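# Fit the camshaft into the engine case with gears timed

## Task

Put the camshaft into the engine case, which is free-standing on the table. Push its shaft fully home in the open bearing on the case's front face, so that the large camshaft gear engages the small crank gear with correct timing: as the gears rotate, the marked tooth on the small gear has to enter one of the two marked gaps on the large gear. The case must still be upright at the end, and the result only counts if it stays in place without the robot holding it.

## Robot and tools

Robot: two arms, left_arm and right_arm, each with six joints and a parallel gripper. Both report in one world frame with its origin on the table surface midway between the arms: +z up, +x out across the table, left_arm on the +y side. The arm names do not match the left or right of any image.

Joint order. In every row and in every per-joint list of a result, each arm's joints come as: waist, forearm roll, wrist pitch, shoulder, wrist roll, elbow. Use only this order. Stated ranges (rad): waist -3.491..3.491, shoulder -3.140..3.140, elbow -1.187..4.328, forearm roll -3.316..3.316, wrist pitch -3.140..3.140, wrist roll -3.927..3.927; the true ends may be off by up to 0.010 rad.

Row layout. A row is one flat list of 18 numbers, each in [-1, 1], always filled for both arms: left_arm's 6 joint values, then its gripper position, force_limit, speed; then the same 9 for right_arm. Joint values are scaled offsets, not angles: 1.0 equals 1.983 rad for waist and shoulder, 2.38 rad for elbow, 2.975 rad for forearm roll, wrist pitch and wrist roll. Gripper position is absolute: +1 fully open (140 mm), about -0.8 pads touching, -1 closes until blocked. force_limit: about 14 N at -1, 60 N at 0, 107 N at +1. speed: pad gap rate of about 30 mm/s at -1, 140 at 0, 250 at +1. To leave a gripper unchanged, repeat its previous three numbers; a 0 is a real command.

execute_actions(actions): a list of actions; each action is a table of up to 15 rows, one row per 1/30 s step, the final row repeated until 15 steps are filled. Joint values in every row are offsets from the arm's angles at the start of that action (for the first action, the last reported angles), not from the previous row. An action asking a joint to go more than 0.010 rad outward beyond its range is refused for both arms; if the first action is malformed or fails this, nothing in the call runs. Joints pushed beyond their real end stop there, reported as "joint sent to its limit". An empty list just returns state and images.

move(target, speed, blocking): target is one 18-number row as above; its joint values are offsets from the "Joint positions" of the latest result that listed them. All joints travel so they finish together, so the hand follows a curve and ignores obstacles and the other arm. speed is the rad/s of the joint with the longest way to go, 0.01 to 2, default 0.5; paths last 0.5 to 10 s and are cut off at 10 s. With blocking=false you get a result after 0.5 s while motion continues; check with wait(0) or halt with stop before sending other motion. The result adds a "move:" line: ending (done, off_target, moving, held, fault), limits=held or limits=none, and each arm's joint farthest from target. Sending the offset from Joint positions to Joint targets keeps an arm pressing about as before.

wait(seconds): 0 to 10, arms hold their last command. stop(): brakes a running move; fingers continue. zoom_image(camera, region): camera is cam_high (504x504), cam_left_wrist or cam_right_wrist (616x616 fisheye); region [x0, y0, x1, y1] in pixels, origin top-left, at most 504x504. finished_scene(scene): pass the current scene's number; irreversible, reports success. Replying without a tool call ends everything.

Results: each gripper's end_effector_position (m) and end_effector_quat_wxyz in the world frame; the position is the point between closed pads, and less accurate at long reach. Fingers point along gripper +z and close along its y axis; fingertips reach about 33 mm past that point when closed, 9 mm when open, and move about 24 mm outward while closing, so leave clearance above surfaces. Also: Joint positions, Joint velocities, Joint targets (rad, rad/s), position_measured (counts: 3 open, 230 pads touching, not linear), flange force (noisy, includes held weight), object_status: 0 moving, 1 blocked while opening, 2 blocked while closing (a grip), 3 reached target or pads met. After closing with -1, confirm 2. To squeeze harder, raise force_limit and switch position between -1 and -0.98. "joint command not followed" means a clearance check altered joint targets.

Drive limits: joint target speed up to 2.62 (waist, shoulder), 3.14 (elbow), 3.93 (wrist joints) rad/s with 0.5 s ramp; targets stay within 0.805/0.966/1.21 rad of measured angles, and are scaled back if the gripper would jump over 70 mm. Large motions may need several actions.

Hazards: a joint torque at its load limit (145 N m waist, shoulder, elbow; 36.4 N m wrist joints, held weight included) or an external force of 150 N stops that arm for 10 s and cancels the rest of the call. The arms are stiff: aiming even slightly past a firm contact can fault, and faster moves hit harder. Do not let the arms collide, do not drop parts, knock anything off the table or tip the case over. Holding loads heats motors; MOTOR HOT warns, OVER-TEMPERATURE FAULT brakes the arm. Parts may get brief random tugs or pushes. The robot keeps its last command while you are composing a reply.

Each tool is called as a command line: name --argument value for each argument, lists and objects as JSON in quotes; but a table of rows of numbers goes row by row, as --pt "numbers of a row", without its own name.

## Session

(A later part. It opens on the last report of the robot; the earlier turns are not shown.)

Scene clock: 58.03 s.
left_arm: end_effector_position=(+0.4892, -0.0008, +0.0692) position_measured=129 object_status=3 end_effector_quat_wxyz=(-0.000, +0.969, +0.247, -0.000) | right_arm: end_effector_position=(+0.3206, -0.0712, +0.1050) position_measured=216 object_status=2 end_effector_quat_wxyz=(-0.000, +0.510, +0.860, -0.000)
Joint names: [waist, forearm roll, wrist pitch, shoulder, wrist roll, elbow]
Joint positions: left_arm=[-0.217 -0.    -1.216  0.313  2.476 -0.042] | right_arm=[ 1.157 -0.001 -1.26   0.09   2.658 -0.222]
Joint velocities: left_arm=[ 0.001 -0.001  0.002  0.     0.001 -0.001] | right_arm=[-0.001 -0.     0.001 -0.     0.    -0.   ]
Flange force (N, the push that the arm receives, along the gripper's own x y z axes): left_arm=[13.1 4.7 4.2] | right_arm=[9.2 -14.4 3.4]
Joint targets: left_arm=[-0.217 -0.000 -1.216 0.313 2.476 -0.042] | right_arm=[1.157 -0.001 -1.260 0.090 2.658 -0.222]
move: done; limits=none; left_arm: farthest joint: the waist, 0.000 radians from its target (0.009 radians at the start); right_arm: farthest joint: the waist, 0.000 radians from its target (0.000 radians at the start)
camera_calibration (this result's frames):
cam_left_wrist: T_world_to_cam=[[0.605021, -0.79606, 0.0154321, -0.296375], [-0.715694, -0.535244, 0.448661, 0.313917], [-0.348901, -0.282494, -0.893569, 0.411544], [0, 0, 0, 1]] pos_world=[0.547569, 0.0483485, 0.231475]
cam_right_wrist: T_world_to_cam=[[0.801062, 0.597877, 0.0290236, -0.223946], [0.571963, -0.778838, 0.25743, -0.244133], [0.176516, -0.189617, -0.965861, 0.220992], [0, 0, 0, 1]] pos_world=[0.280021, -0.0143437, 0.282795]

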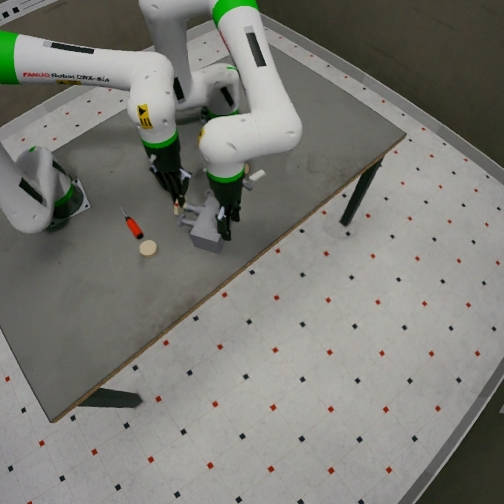

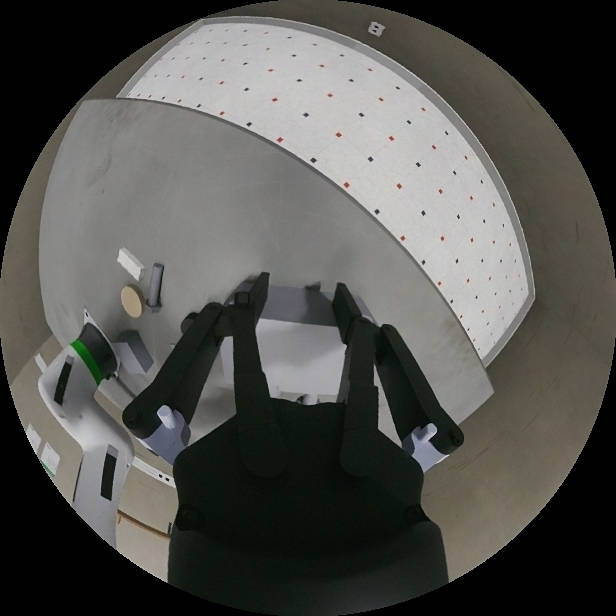

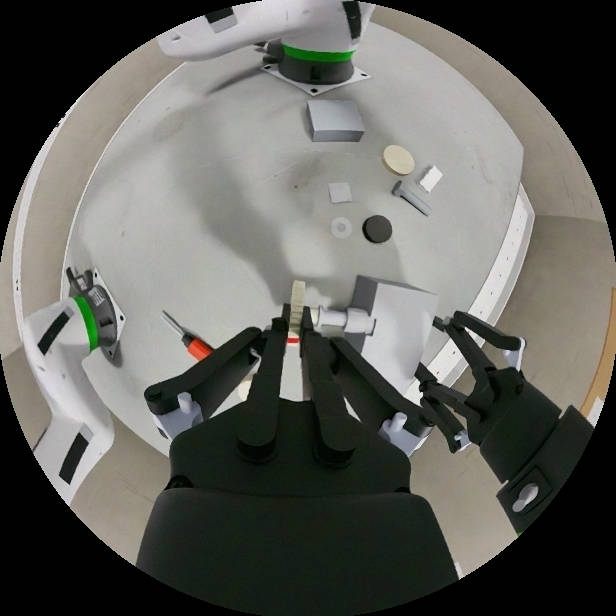

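move --target '[0.0008,0,0,0.0005,0.014,0.0006,0,0,0,0,0,0,0,0,0,-1,0,-1]' --speed 0.02

move --target '[-0.0018,0,0.0003,-0.0013,0.0012,-0.0014,0,0,0,0,0,0,0,0,0,-1,0,-1]' --speed 0.01

zoom_image --camera "cam_right_wrist" --region '[280, 270, 420, 375]'

Scene clock: 60.57 s.
left_arm: end_effector_position=(+0.4903, -0.0003, +0.0692) position_measured=129 object_status=3 end_effector_quat_wxyz=(-0.000, +0.963, +0.268, +0.000) | right_arm: end_effector_position=(+0.3207, -0.0712, +0.1050) position_measured=216 object_status=2 end_effector_quat_wxyz=(-0.000, +0.510, +0.860, +0.000)
Joint names: [waist, forearm roll, wrist pitch, shoulder, wrist roll, elbow]
Joint positions: left_arm=[-0.216 -0.    -1.216  0.314  2.518 -0.04 ] | right_arm=[ 1.157 -0.001 -1.26   0.09   2.658 -0.222]
Joint velocities: left_arm=[ 0.002  0.    -0.     0.    -0.001  0.001] | right_arm=[-0.    -0.001  0.    -0.    -0.     0.   ]
Flange force (N, the push that the arm receives, along the gripper's own x y z axes): left_arm=[2.2 -4.7 5.6] | right_arm=[1.2 -2.3 7.6]
Joint targets: left_arm=[-0.216 -0.000 -1.216 0.314 2.518 -0.040] | right_arm=[1.157 -0.001 -1.260 0.090 2.658 -0.222]
move: done; limits=none; left_arm: farthest joint: the waist, 0.000 radians from its target (0.002 radians at the start); right_arm: farthest joint: the waist, 0.000 radians from its target (0.000 radians at the start)
camera_calibration (this result's frames):
cam_left_wrist: T_world_to_cam=[[0.638857, -0.769163, 0.0158163, -0.313275], [-0.692074, -0.565607, 0.448468, 0.303332], [-0.335999, -0.297453, -0.893659, 0.40577], [0, 0, 0, 1]] pos_world=[0.546404, 0.051304, 0.23154]
cam_right_wrist: T_world_to_cam=[[0.80106, 0.597879, 0.0290505, -0.223958], [0.57196, -0.778841, 0.257427, -0.244131], [0.176536, -0.189599, -0.965861, 0.220988], [0, 0, 0, 1]] pos_world=[0.280025, -0.0143404, 0.282796]

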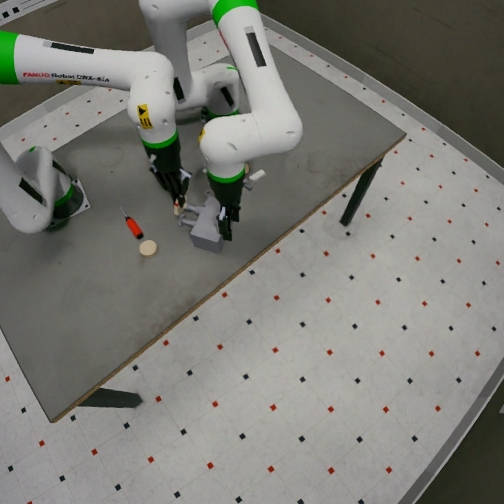

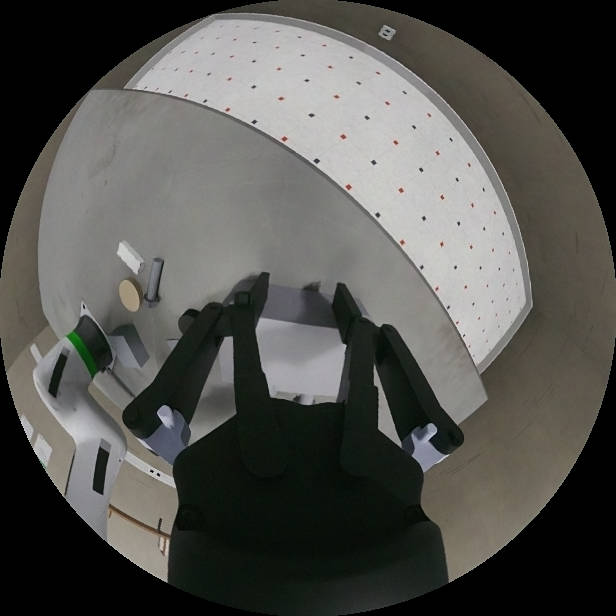

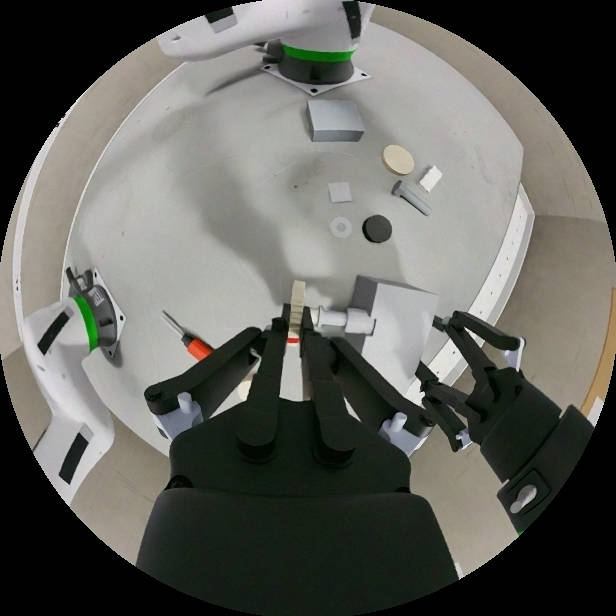

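Scene clock: 61.27 s.
left_arm: end_effector_position=(+0.4882, -0.0014, +0.0692) position_measured=129 object_status=3 end_effector_quat_wxyz=(+0.000, +0.964, +0.268, +0.000) | right_arm: end_effector_position=(+0.3206, -0.0713, +0.1050) position_measured=216 object_status=2 end_effector_quat_wxyz=(-0.000, +0.510, +0.860, -0.000)
Joint names: [waist, forearm roll, wrist pitch, shoulder, wrist roll, elbow]
Joint positions: left_arm=[-0.219 -0.    -1.215  0.311  2.521 -0.044] | right_arm=[ 1.157 -0.001 -1.26   0.09   2.658 -0.222]
Joint velocities: left_arm=[-0.001 -0.     0.    -0.001 -0.    -0.001] | right_arm=[-0.     0.004 -0.001 -0.    -0.001  0.   ]
Flange force (N, the push that the arm receives, along the gripper's own x y z axes): left_arm=[46.8 -5.5 6.0] | right_arm=[-3.4 -27.7 -5.5]
Joint targets: left_arm=[-0.219 -0.000 -1.215 0.311 2.522 -0.044] | right_arm=[1.157 -0.001 -1.260 0.090 2.658 -0.222]
move: done; limits=none; left_arm: farthest joint: the waist, 0.000 radians from its target (0.004 radians at the start); right_arm: farthest joint: the waist, 0.000 radians from its target (0.000 radians at the start)
camera_calibration (this result's frames):
cam_left_wrist: T_world_to_cam=[[0.638796, -0.76921, 0.0159695, -0.312747], [-0.69226, -0.565588, 0.448203, 0.301386], [-0.33573, -0.297365, -0.893789, 0.404638], [0, 0, 0, 1]] pos_world=[0.544269, 0.0502177, 0.231574]
cam_right_wrist: T_world_to_cam=[[0.801079, 0.597865, 0.0287984, -0.223839], [0.571992, -0.778812, 0.257443, -0.244142], [0.176345, -0.18976, -0.965864, 0.221009], [0, 0, 0, 1]] pos_world=[0.279986, -0.0143767, 0.282764]

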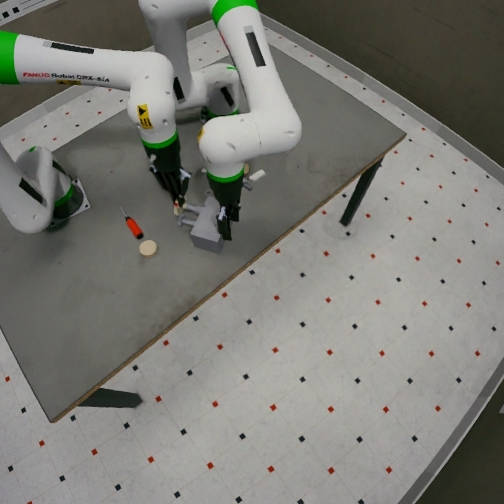

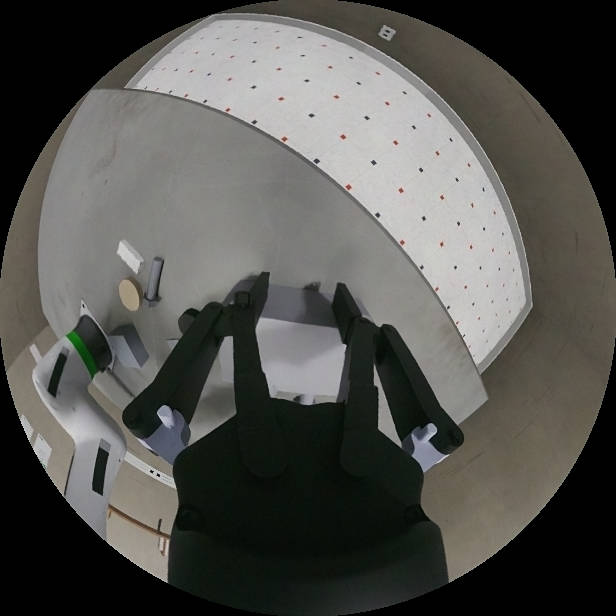

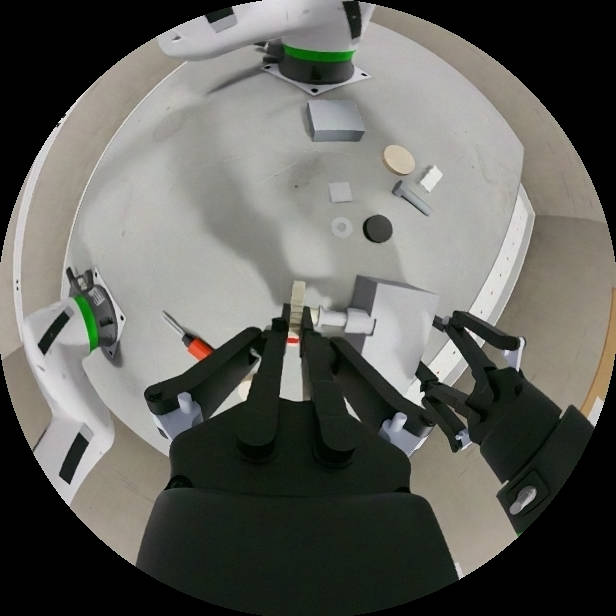

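Region (280, 270, 420, 375) of cam_right_wrist's 616x616 image, scaled by 3.600, with more detail than that image has; it fills the top 378 rows of this view, and the rest is white.

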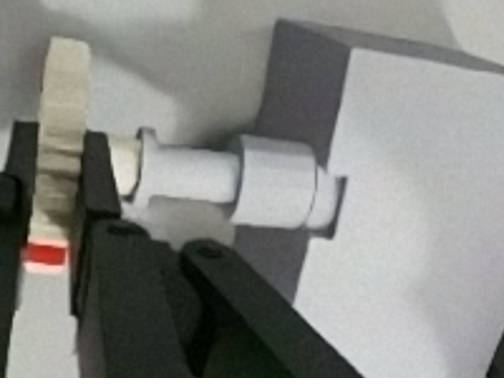

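move --target '[0.0011,0,-0.0002,0.0008,-0.0007,0.0009,0,0,0,0,0,0,0,0,0,-0.62,0,-1]' --speed 0.01

move --target '[0,0,0,0,0,0,0,0,0,0,0,-0.004,-0.002,0,0.0033,-0.62,0,-1]' --speed 0.02

zoom_image --camera "cam_right_wrist" --region '[260, 270, 400, 375]'

move --target '[0,0,0,0,0,0,0,0,0,0,0,0,0,0,0,-1,0,-1]'

move --target '[-0.0018,0,0.0003,-0.0013,0.0012,-0.0014,0,0,0,0,0,0,0,0,0,-1,0,-1]' --speed 0.01

zoom_image --camera "cam_right_wrist" --region '[260, 270, 400, 375]'

Scene clock: 62.37 s.
left_arm: end_effector_position=(+0.4895, -0.0008, +0.0693) position_measured=129 object_status=3 end_effector_quat_wxyz=(+0.000, +0.963, +0.268, +0.000) | right_arm: end_effector_position=(+0.3206, -0.0712, +0.1050) position_measured=208 object_status=3 end_effector_quat_wxyz=(-0.000, +0.510, +0.860, +0.000)
Joint names: [waist, forearm roll, wrist pitch, shoulder, wrist roll, elbow]
Joint positions: left_arm=[-0.217  0.    -1.216  0.313  2.519 -0.042] | right_arm=[ 1.157 -0.001 -1.259  0.09   2.658 -0.222]
Joint velocities: left_arm=[ 0.001 -0.001 -0.     0.     0.     0.   ] | right_arm=[ 0.001 -0.002  0.001 -0.     0.001 -0.   ]
Flange force (N, the push that the arm receives, along the gripper's own x y z axes): left_arm=[2.7 -4.1 5.7] | right_arm=[-1.6 -7.5 -2.3]
Joint targets: left_arm=[-0.217 -0.000 -1.216 0.313 2.519 -0.042] | right_arm=[1.157 -0.001 -1.260 0.090 2.658 -0.222]
move: done; limits=none; left_arm: farthest joint: the wrist roll, 0.001 radians from its target (0.003 radians at the start); right_arm: farthest joint: the wrist pitch, 0.001 radians from its target (0.000 radians at the start)
camera_calibration (this result's frames):
cam_left_wrist: T_world_to_cam=[[0.638994, -0.769044, 0.0160601, -0.313251], [-0.69203, -0.565638, 0.448496, 0.30244], [-0.335829, -0.297701, -0.89364, 0.405348], [0, 0, 0, 1]] pos_world=[0.545591, 0.05084, 0.231623]
cam_right_wrist: T_world_to_cam=[[0.801073, 0.597859, 0.0291055, -0.223988], [0.571946, -0.77888, 0.257341, -0.244089], [0.176523, -0.189502, -0.965882, 0.221005], [0, 0, 0, 1]] pos_world=[0.280024, -0.0143219, 0.282798]

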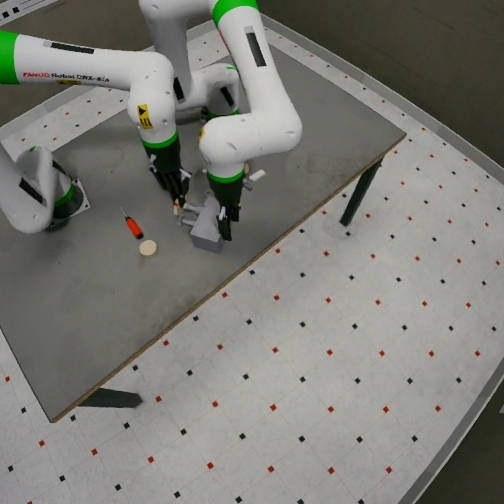

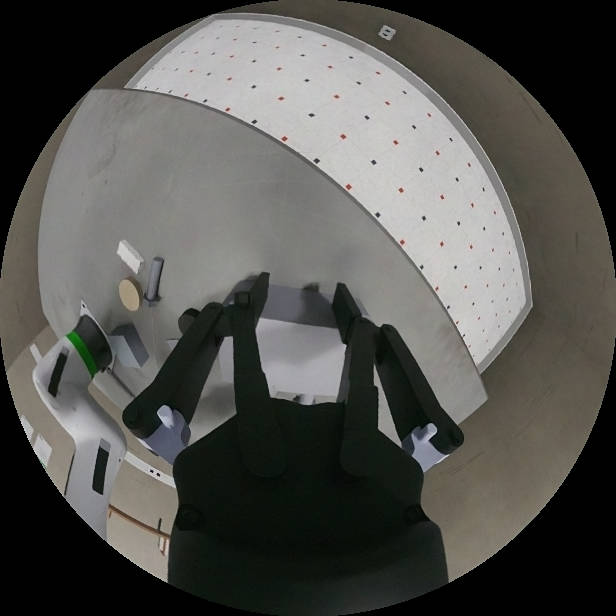

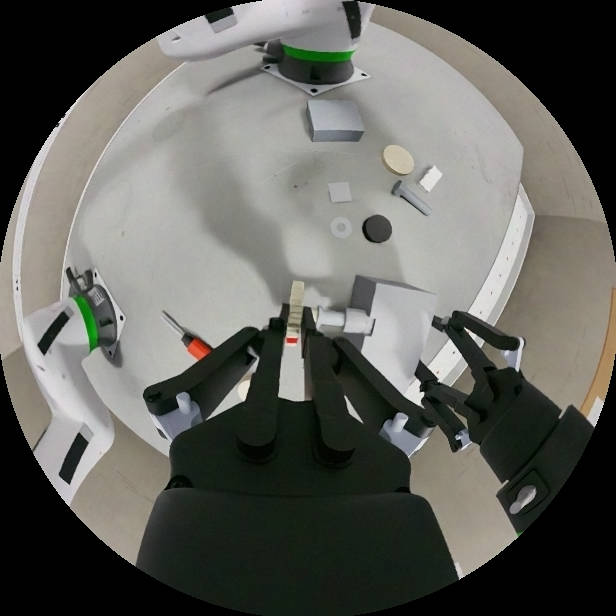

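Scene clock: 63.17 s.
left_arm: end_effector_position=(+0.4895, -0.0008, +0.0693) position_measured=129 object_status=3 end_effector_quat_wxyz=(+0.000, +0.963, +0.268, +0.000) | right_arm: end_effector_position=(+0.3206, -0.0713, +0.1100) position_measured=208 object_status=3 end_effector_quat_wxyz=(-0.000, +0.510, +0.860, +0.000)
Joint names: [waist, forearm roll, wrist pitch, shoulder, wrist roll, elbow]
Joint positions: left_arm=[-0.217  0.    -1.216  0.313  2.519 -0.042] | right_arm=[ 1.157 -0.001 -1.271  0.086  2.658 -0.214]
Joint velocities: left_arm=[ 0.001 -0.     0.001 -0.     0.    -0.   ] | right_arm=[-0.    -0.001 -0.    -0.    -0.001  0.   ]
Flange force (N, the push that the arm receives, along the gripper's own x y z axes): left_arm=[-1.7 -7.8 6.2] | right_arm=[-0.6 1.6 -1.2]
Joint targets: left_arm=[-0.217 0.000 -1.216 0.313 2.519 -0.042] | right_arm=[1.157 -0.001 -1.271 0.086 2.658 -0.214]
move: done; limits=none; left_arm: farthest joint: the waist, 0.000 radians from its target (0.000 radians at the start); right_arm: farthest joint: the waist, 0.000 radians from its target (0.000 radians at the start)
camera_calibration (this result's frames):
cam_left_wrist: T_world_to_cam=[[0.63899, -0.769047, 0.016059, -0.313249], [-0.692032, -0.565634, 0.448497, 0.302443], [-0.335832, -0.297698, -0.89364, 0.405349], [0, 0, 0, 1]] pos_world=[0.545592, 0.0508401, 0.231622]
cam_right_wrist: T_world_to_cam=[[0.80107, 0.597866, 0.0290432, -0.224018], [0.571962, -0.778863, 0.257355, -0.245413], [0.176484, -0.189548, -0.96588, 0.225826], [0, 0, 0, 1]] pos_world=[0.279966, -0.0144062, 0.287786]

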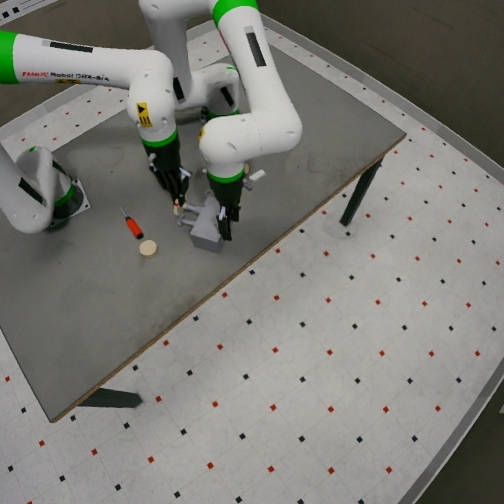

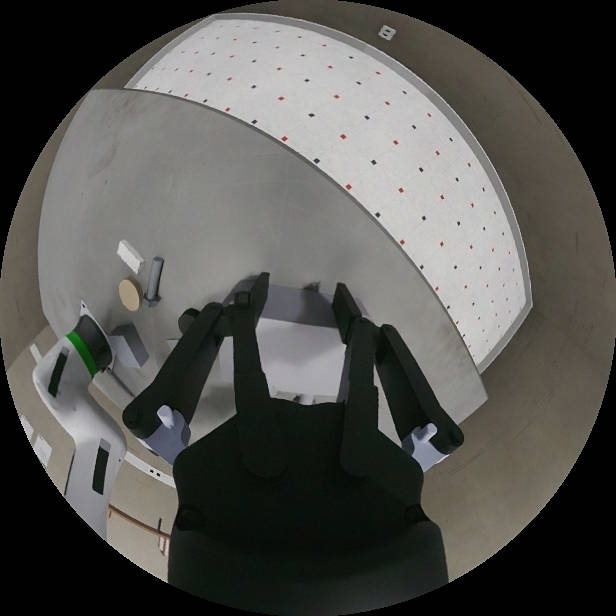

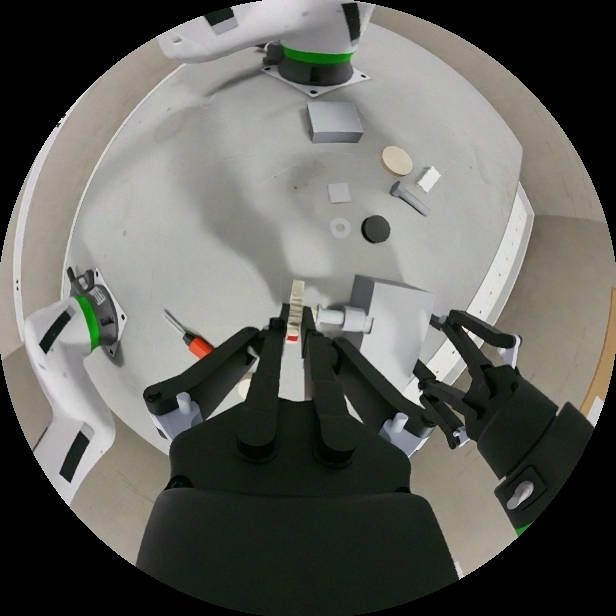

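Region (260, 270, 400, 375) of cam_right_wrist's 616x616 image, scaled by 3.600, with more detail than that image has; it fills the top 378 rows of this view, and the rest is white.

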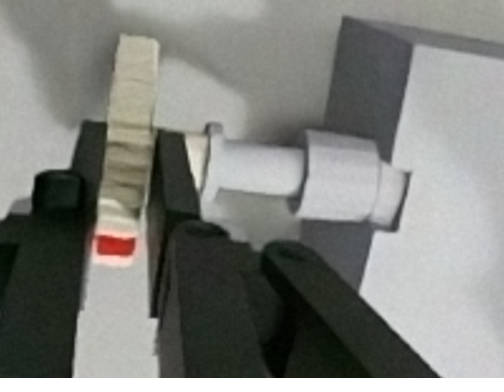

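Scene clock: 63.67 s.
left_arm: end_effector_position=(+0.4895, -0.0008, +0.0693) position_measured=129 object_status=3 end_effector_quat_wxyz=(+0.000, +0.963, +0.268, +0.000) | right_arm: end_effector_position=(+0.3205, -0.0713, +0.1100) position_measured=216 object_status=2 end_effector_quat_wxyz=(-0.000, +0.510, +0.860, -0.000)
Joint names: [waist, forearm roll, wrist pitch, shoulder, wrist roll, elbow]
Joint positions: left_arm=[-0.217 -0.    -1.216  0.313  2.519 -0.041] | right_arm=[ 1.157 -0.001 -1.271  0.086  2.658 -0.214]
Joint velocities: left_arm=[ 0.     0.    -0.    -0.    -0.001 -0.   ] | right_arm=[ 0.001 -0.     0.002 -0.     0.001  0.   ]
Flange force (N, the push that the arm receives, along the gripper's own x y z axes): left_arm=[12.4 0.1 5.4] | right_arm=[0.3 -15.2 3.8]
Joint targets: left_arm=[-0.217 0.000 -1.216 0.313 2.519 -0.042] | right_arm=[1.157 -0.001 -1.271 0.086 2.658 -0.214]
move: done; limits=none; left_arm: farthest joint: the elbow, 0.001 radians from its target (0.000 radians at the start); right_arm: farthest joint: the waist, 0.000 radians from its target (0.000 radians at the start)
camera_calibration (this result's frames):
cam_left_wrist: T_world_to_cam=[[0.639026, -0.769017, 0.016077, -0.313269], [-0.692046, -0.565691, 0.448404, 0.302522], [-0.335736, -0.297668, -0.893686, 0.405355], [0, 0, 0, 1]] pos_world=[0.545639, 0.0508854, 0.231645]
cam_right_wrist: T_world_to_cam=[[0.801083, 0.597855, 0.0289009, -0.223952], [0.571979, -0.778852, 0.257351, -0.245417], [0.176368, -0.189629, -0.965886, 0.225858], [0, 0, 0, 1]] pos_world=[0.279943, -0.0144241, 0.287784]

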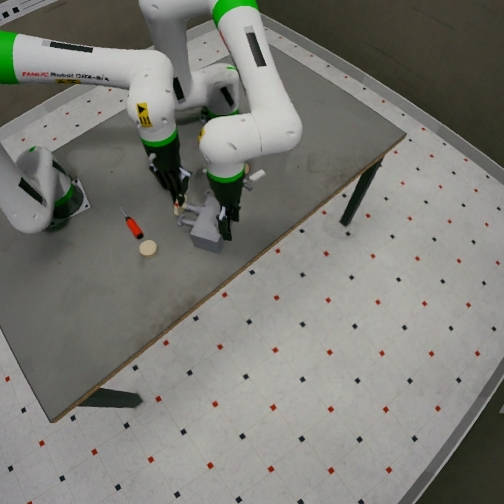

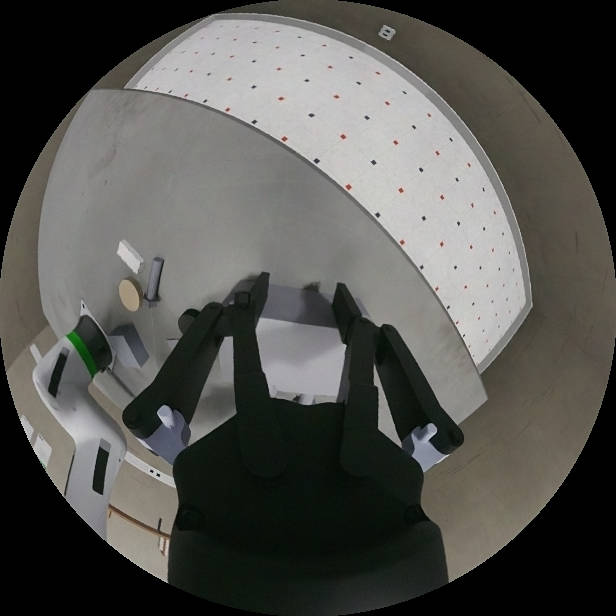

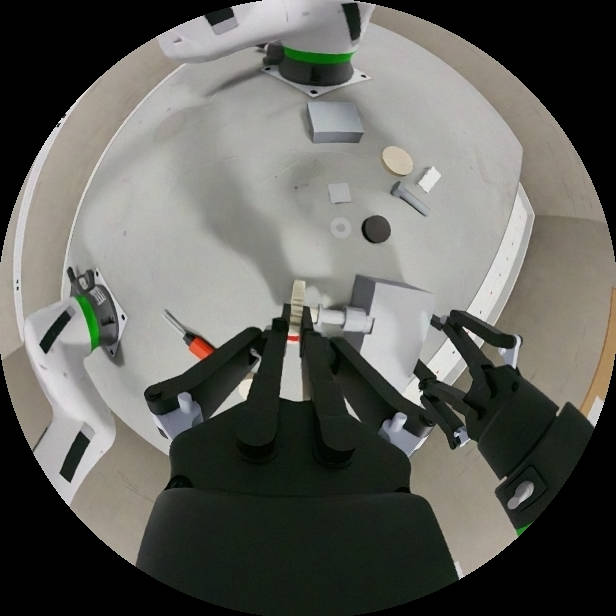

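Scene clock: 64.37 s.
left_arm: end_effector_position=(+0.4875, -0.0018, +0.0693) position_measured=129 object_status=3 end_effector_quat_wxyz=(+0.000, +0.963, +0.268, +0.000) | right_arm: end_effector_position=(+0.3205, -0.0714, +0.1100) position_measured=216 object_status=2 end_effector_quat_wxyz=(-0.000, +0.510, +0.860, -0.000)
Joint names: [waist, forearm roll, wrist pitch, shoulder, wrist roll, elbow]
Joint positions: left_arm=[-0.22  -0.    -1.215  0.31   2.523 -0.045] | right_arm=[ 1.157 -0.001 -1.272  0.086  2.658 -0.214]
Joint velocities: left_arm=[ 0.     0.     0.001  0.002  0.001 -0.   ] | right_arm=[ 0.001 -0.     0.001 -0.     0.     0.   ]
Flange force (N, the push that the arm receives, along the gripper's own x y z axes): left_arm=[59.9 -9.5 -5.1] | right_arm=[-5.0 -38.0 -10.1]
Joint targets: left_arm=[-0.220 -0.000 -1.215 0.310 2.523 -0.045] | right_arm=[1.157 -0.001 -1.271 0.086 2.658 -0.214]
move: done; limits=none; left_arm: farthest joint: the waist, 0.000 radians from its target (0.004 radians at the start); right_arm: farthest joint: the wrist pitch, 0.001 radians from its target (0.000 radians at the start)
camera_calibration (this result's frames):
cam_left_wrist: T_world_to_cam=[[0.638935, -0.76909, 0.0161974, -0.312703], [-0.692264, -0.565674, 0.448088, 0.300615], [-0.335458, -0.297512, -0.893843, 0.404229], [0, 0, 0, 1]] pos_world=[0.543504, 0.0498164, 0.231679]
cam_right_wrist: T_world_to_cam=[[0.80109, 0.597855, 0.0286993, -0.223853], [0.572008, -0.778813, 0.257404, -0.245445], [0.176241, -0.189787, -0.965878, 0.225862], [0, 0, 0, 1]] pos_world=[0.279917, -0.0144587, 0.287758]

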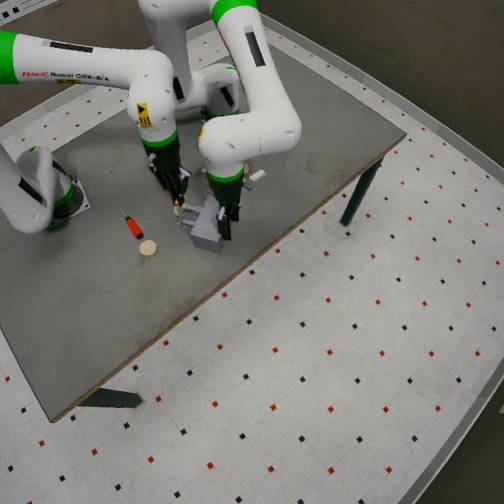

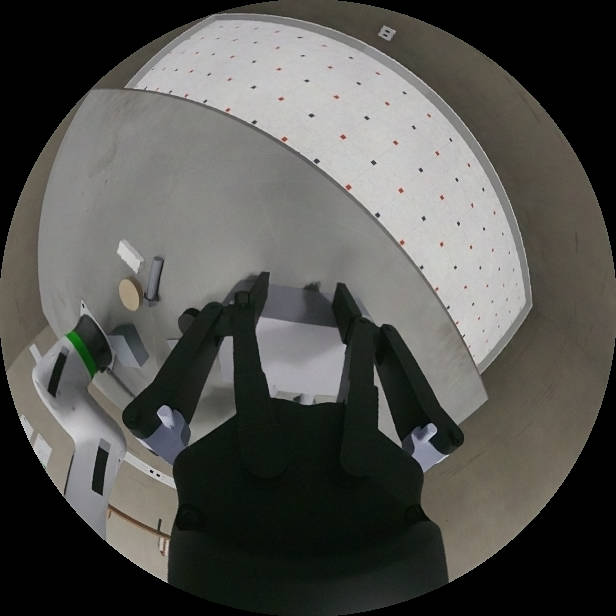

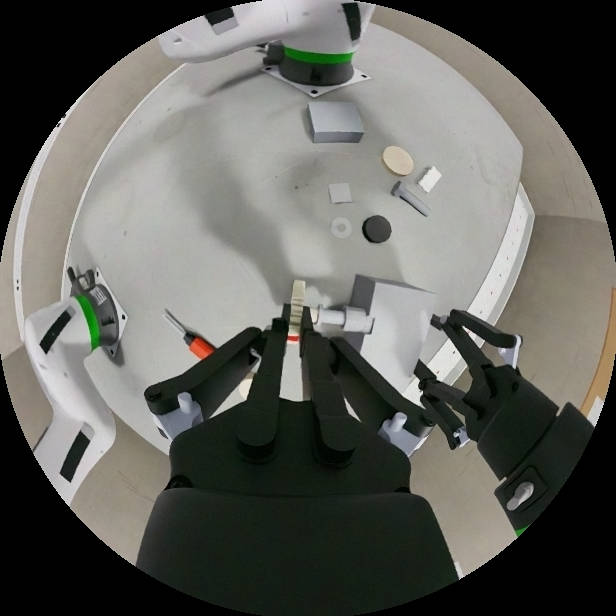

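Region (260, 270, 400, 375) of cam_right_wrist's 616x616 image, scaled by 3.600, with more detail than that image has; it fills the top 378 rows of this view, and the rest is white.

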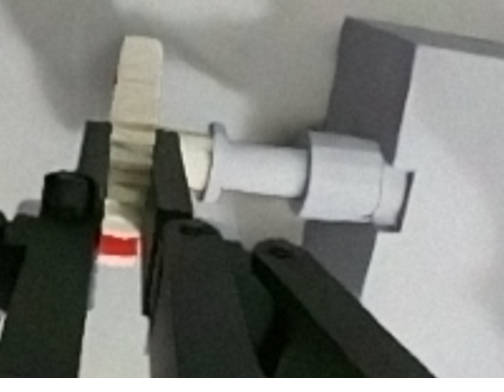

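move --target '[0.002,0,-0.0003,0.0015,-0.0013,0.0015,0,0,0,0,0,0,0,0,0,-0.5,0,-1]' --speed 0.01

move --target '[0,0,0,0,0,0,0,0,0,0,0,-0.028,-0.013,0,0.024,-0.5,0,-1]' --speed 0.1

move --target '[0,0,0,0,0,0,0,0,0,0.03,0,0.03,-0.126,0,-0.114,-1,0,0]' --speed 0.3

zoom_image --camera "cam_right_wrist" --region '[320, 240, 500, 400]'

zoom_image --camera "cam_high" --region '[155, 185, 215, 235]'

Scene clock: 65.43 s.
left_arm: end_effector_position=(+0.4898, -0.0006, +0.0692) position_measured=129 object_status=3 end_effector_quat_wxyz=(+0.000, +0.963, +0.268, +0.000) | right_arm: end_effector_position=(+0.3205, -0.0714, +0.1100) position_measured=192 object_status=0 end_effector_quat_wxyz=(-0.000, +0.510, +0.860, -0.000)
Joint names: [waist, forearm roll, wrist pitch, shoulder, wrist roll, elbow]
Joint positions: left_arm=[-0.216 -0.    -1.216  0.313  2.519 -0.041] | right_arm=[ 1.157 -0.001 -1.272  0.086  2.658 -0.214]
Joint velocities: left_arm=[-0.001 -0.001 -0.    -0.001 -0.    -0.001] | right_arm=[-0.     0.001  0.001 -0.     0.    -0.   ]
Flange force (N, the push that the arm receives, along the gripper's own x y z axes): left_arm=[3.2 -1.5 4.3] | right_arm=[-0.3 2.0 -0.9]
Joint targets: left_arm=[-0.216 -0.000 -1.216 0.313 2.519 -0.041] | right_arm=[1.157 -0.001 -1.272 0.086 2.658 -0.214]
move: done; limits=none; left_arm: farthest joint: the waist, 0.000 radians from its target (0.004 radians at the start); right_arm: farthest joint: the waist, 0.000 radians from its target (0.000 radians at the start)
camera_calibration (this result's frames):
cam_left_wrist: T_world_to_cam=[[0.639026, -0.76902, 0.0159559, -0.313267], [-0.692088, -0.565798, 0.448204, 0.30293], [-0.33565, -0.297457, -0.893789, 0.405368], [0, 0, 0, 1]] pos_world=[0.545901, 0.0510682, 0.231538]
cam_right_wrist: T_world_to_cam=[[0.801089, 0.597854, 0.0287593, -0.223881], [0.571999, -0.778827, 0.257383, -0.245434], [0.176276, -0.189737, -0.965881, 0.225859], [0, 0, 0, 1]] pos_world=[0.279924, -0.0144486, 0.287763]

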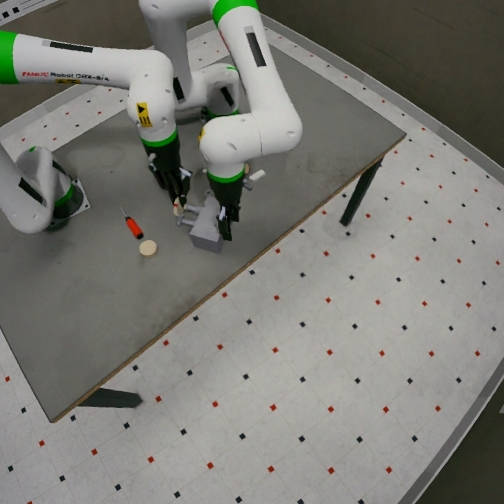

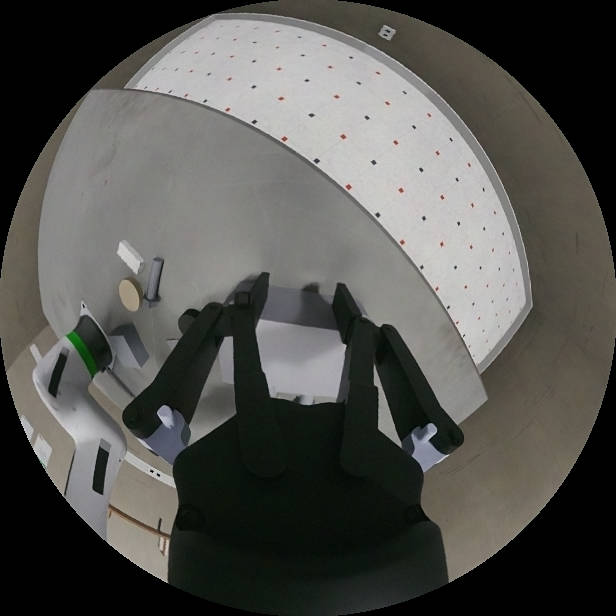

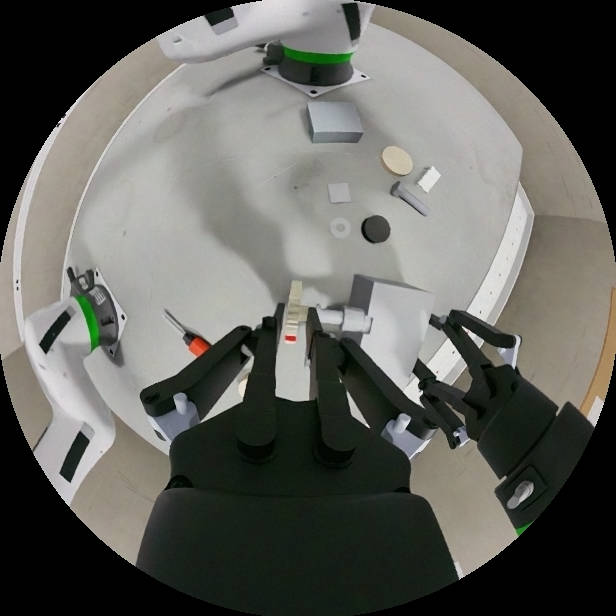

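Scene clock: 66.53 s.
left_arm: end_effector_position=(+0.4898, -0.0006, +0.0692) position_measured=129 object_status=3 end_effector_quat_wxyz=(+0.000, +0.963, +0.268, +0.000) | right_arm: end_effector_position=(+0.3196, -0.0727, +0.1452) position_measured=192 object_status=3 end_effector_quat_wxyz=(-0.000, +0.510, +0.860, -0.000)
Joint names: [waist, forearm roll, wrist pitch, shoulder, wrist roll, elbow]
Joint positions: left_arm=[-0.216 -0.    -1.216  0.313  2.519 -0.041] | right_arm=[ 1.157 -0.001 -1.355  0.06   2.658 -0.157]
Joint velocities: left_arm=[-0.    -0.    -0.    -0.    -0.001  0.002] | right_arm=[ 0.     0.    -0.002 -0.     0.     0.   ]
Flange force (N, the push that the arm receives, along the gripper's own x y z axes): left_arm=[2.7 -5.3 4.9] | right_arm=[-0.1 0.0 -0.4]
Joint targets: left_arm=[-0.216 -0.000 -1.216 0.313 2.519 -0.041] | right_arm=[1.157 -0.001 -1.355 0.060 2.658 -0.157]
move: done; limits=none; left_arm: farthest joint: the waist, 0.000 radians from its target (0.000 radians at the start); right_arm: farthest joint: the waist, 0.000 radians from its target (0.000 radians at the start)
camera_calibration (this result's frames):
cam_left_wrist: T_world_to_cam=[[0.639023, -0.769022, 0.0159548, -0.313265], [-0.69209, -0.565797, 0.448202, 0.302932], [-0.33565, -0.297454, -0.89379, 0.405369], [0, 0, 0, 1]] pos_world=[0.545902, 0.0510688, 0.231538]
cam_right_wrist: T_world_to_cam=[[0.801051, 0.597924, 0.0283697, -0.223332], [0.57211, -0.778687, 0.257558, -0.255088], [0.176091, -0.190087, -0.965846, 0.259805], [0, 0, 0, 1]] pos_world=[0.279089, -0.0157131, 0.322967]

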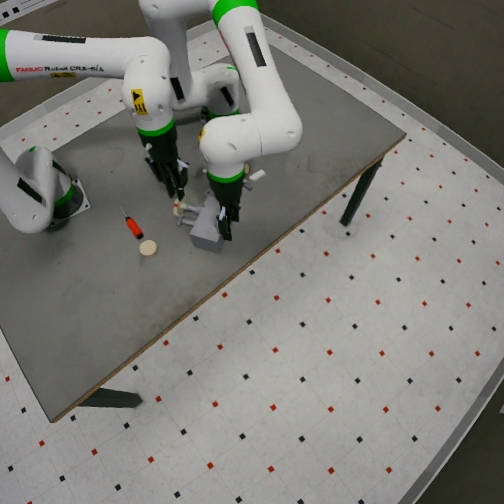

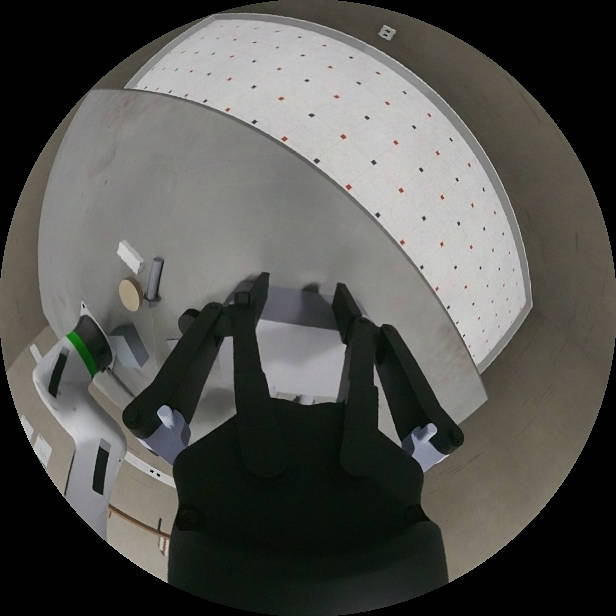

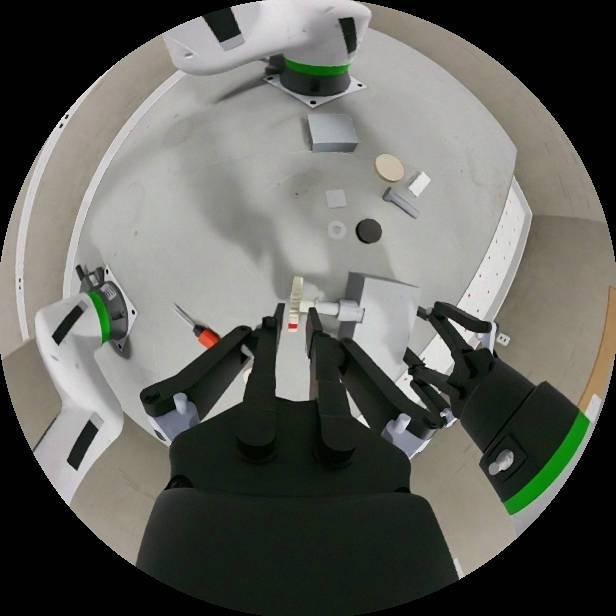

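Scene clock: 67.77 s.
left_arm: end_effector_position=(+0.4898, -0.0006, +0.0692) position_measured=129 object_status=3 end_effector_quat_wxyz=(+0.000, +0.963, +0.268, +0.000) | right_arm: end_effector_position=(+0.2611, -0.1212, +0.1304) position_measured=233 object_status=3 end_effector_quat_wxyz=(+0.000, +0.484, +0.874, +0.034)
Joint names: [waist, forearm roll, wrist pitch, shoulder, wrist roll, elbow]
Joint positions: left_arm=[-0.216 -0.    -1.216  0.313  2.519 -0.041] | right_arm=[ 1.217 -0.001 -1.266 -0.19   2.658 -0.428]
Joint velocities: left_arm=[ 0.    -0.001 -0.001 -0.001 -0.    -0.   ] | right_arm=[ 0.001  0.001 -0.    -0.     0.    -0.001]
Flange force (N, the push that the arm receives, along the gripper's own x y z axes): left_arm=[-0.4 -3.8 6.8] | right_arm=[-1.0 2.9 -1.0]
Joint targets: left_arm=[-0.216 -0.000 -1.216 0.313 2.519 -0.041] | right_arm=[1.217 -0.001 -1.266 -0.190 2.658 -0.428]
move: done; limits=none; left_arm: farthest joint: the waist, 0.000 radians from its target (0.000 radians at the start); right_arm: farthest joint: the waist, 0.000 radians from its target (0.059 radians at the start)
camera_calibration (this result's frames):
cam_left_wrist: T_world_to_cam=[[0.639023, -0.769022, 0.0159546, -0.313265], [-0.69209, -0.565797, 0.448202, 0.302932], [-0.33565, -0.297454, -0.89379, 0.405369], [0, 0, 0, 1]] pos_world=[0.545902, 0.0510688, 0.231538]
cam_right_wrist: T_world_to_cam=[[0.762065, 0.640914, 0.0921236, -0.139946], [0.608954, -0.757764, 0.234456, -0.259669], [0.220074, -0.122571, -0.967752, 0.243537], [0, 0, 0, 1]] pos_world=[0.211178, -0.077224, 0.309457]

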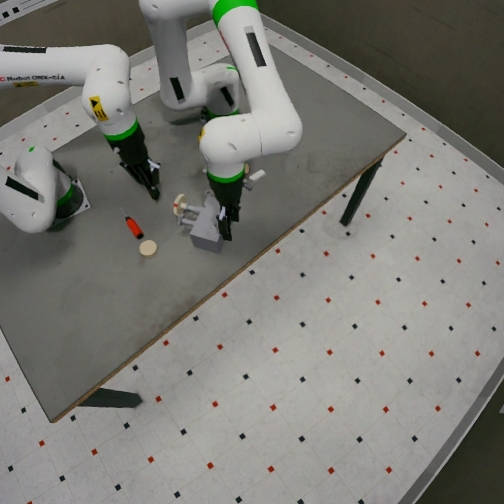

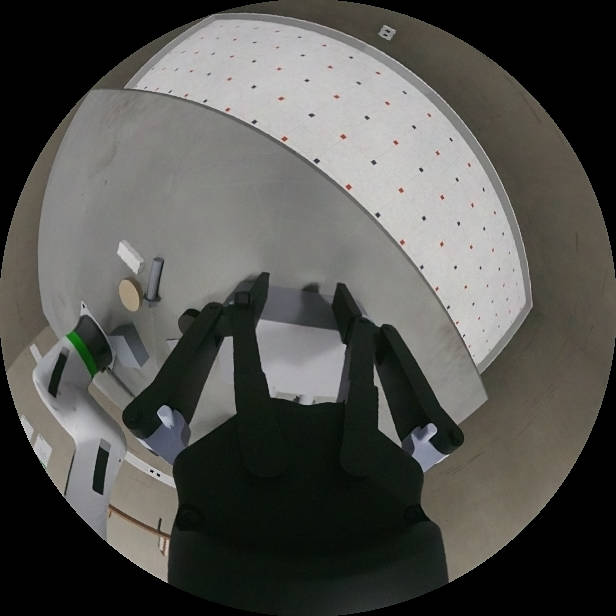

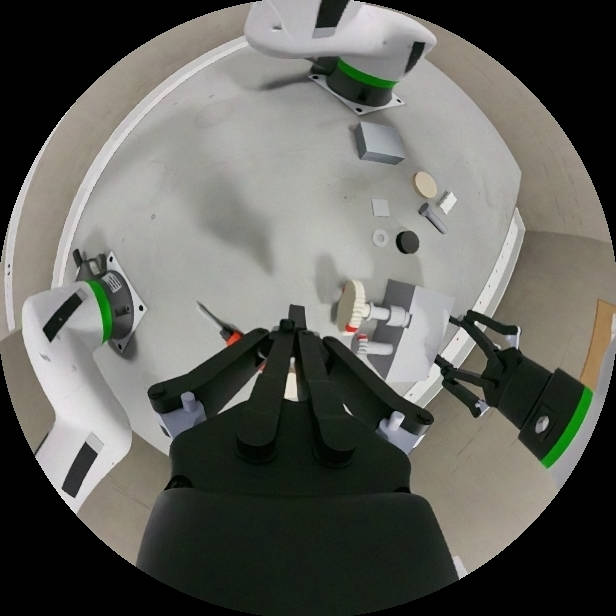

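Region (320, 240, 500, 400) of cam_right_wrist's 616x616 image, scaled by 2.800, with more detail than that image has.

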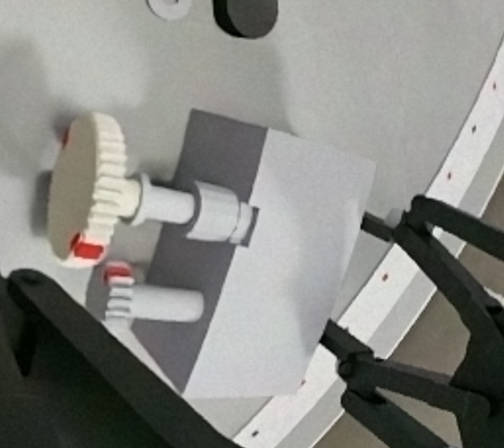

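Region (155, 185, 215, 235) of cam_high's 504x504 image, scaled by 8.400, with more detail than that image has.

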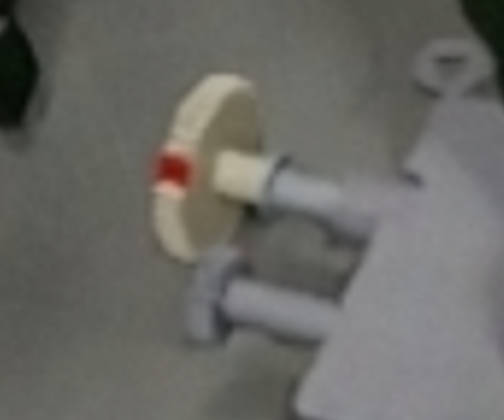

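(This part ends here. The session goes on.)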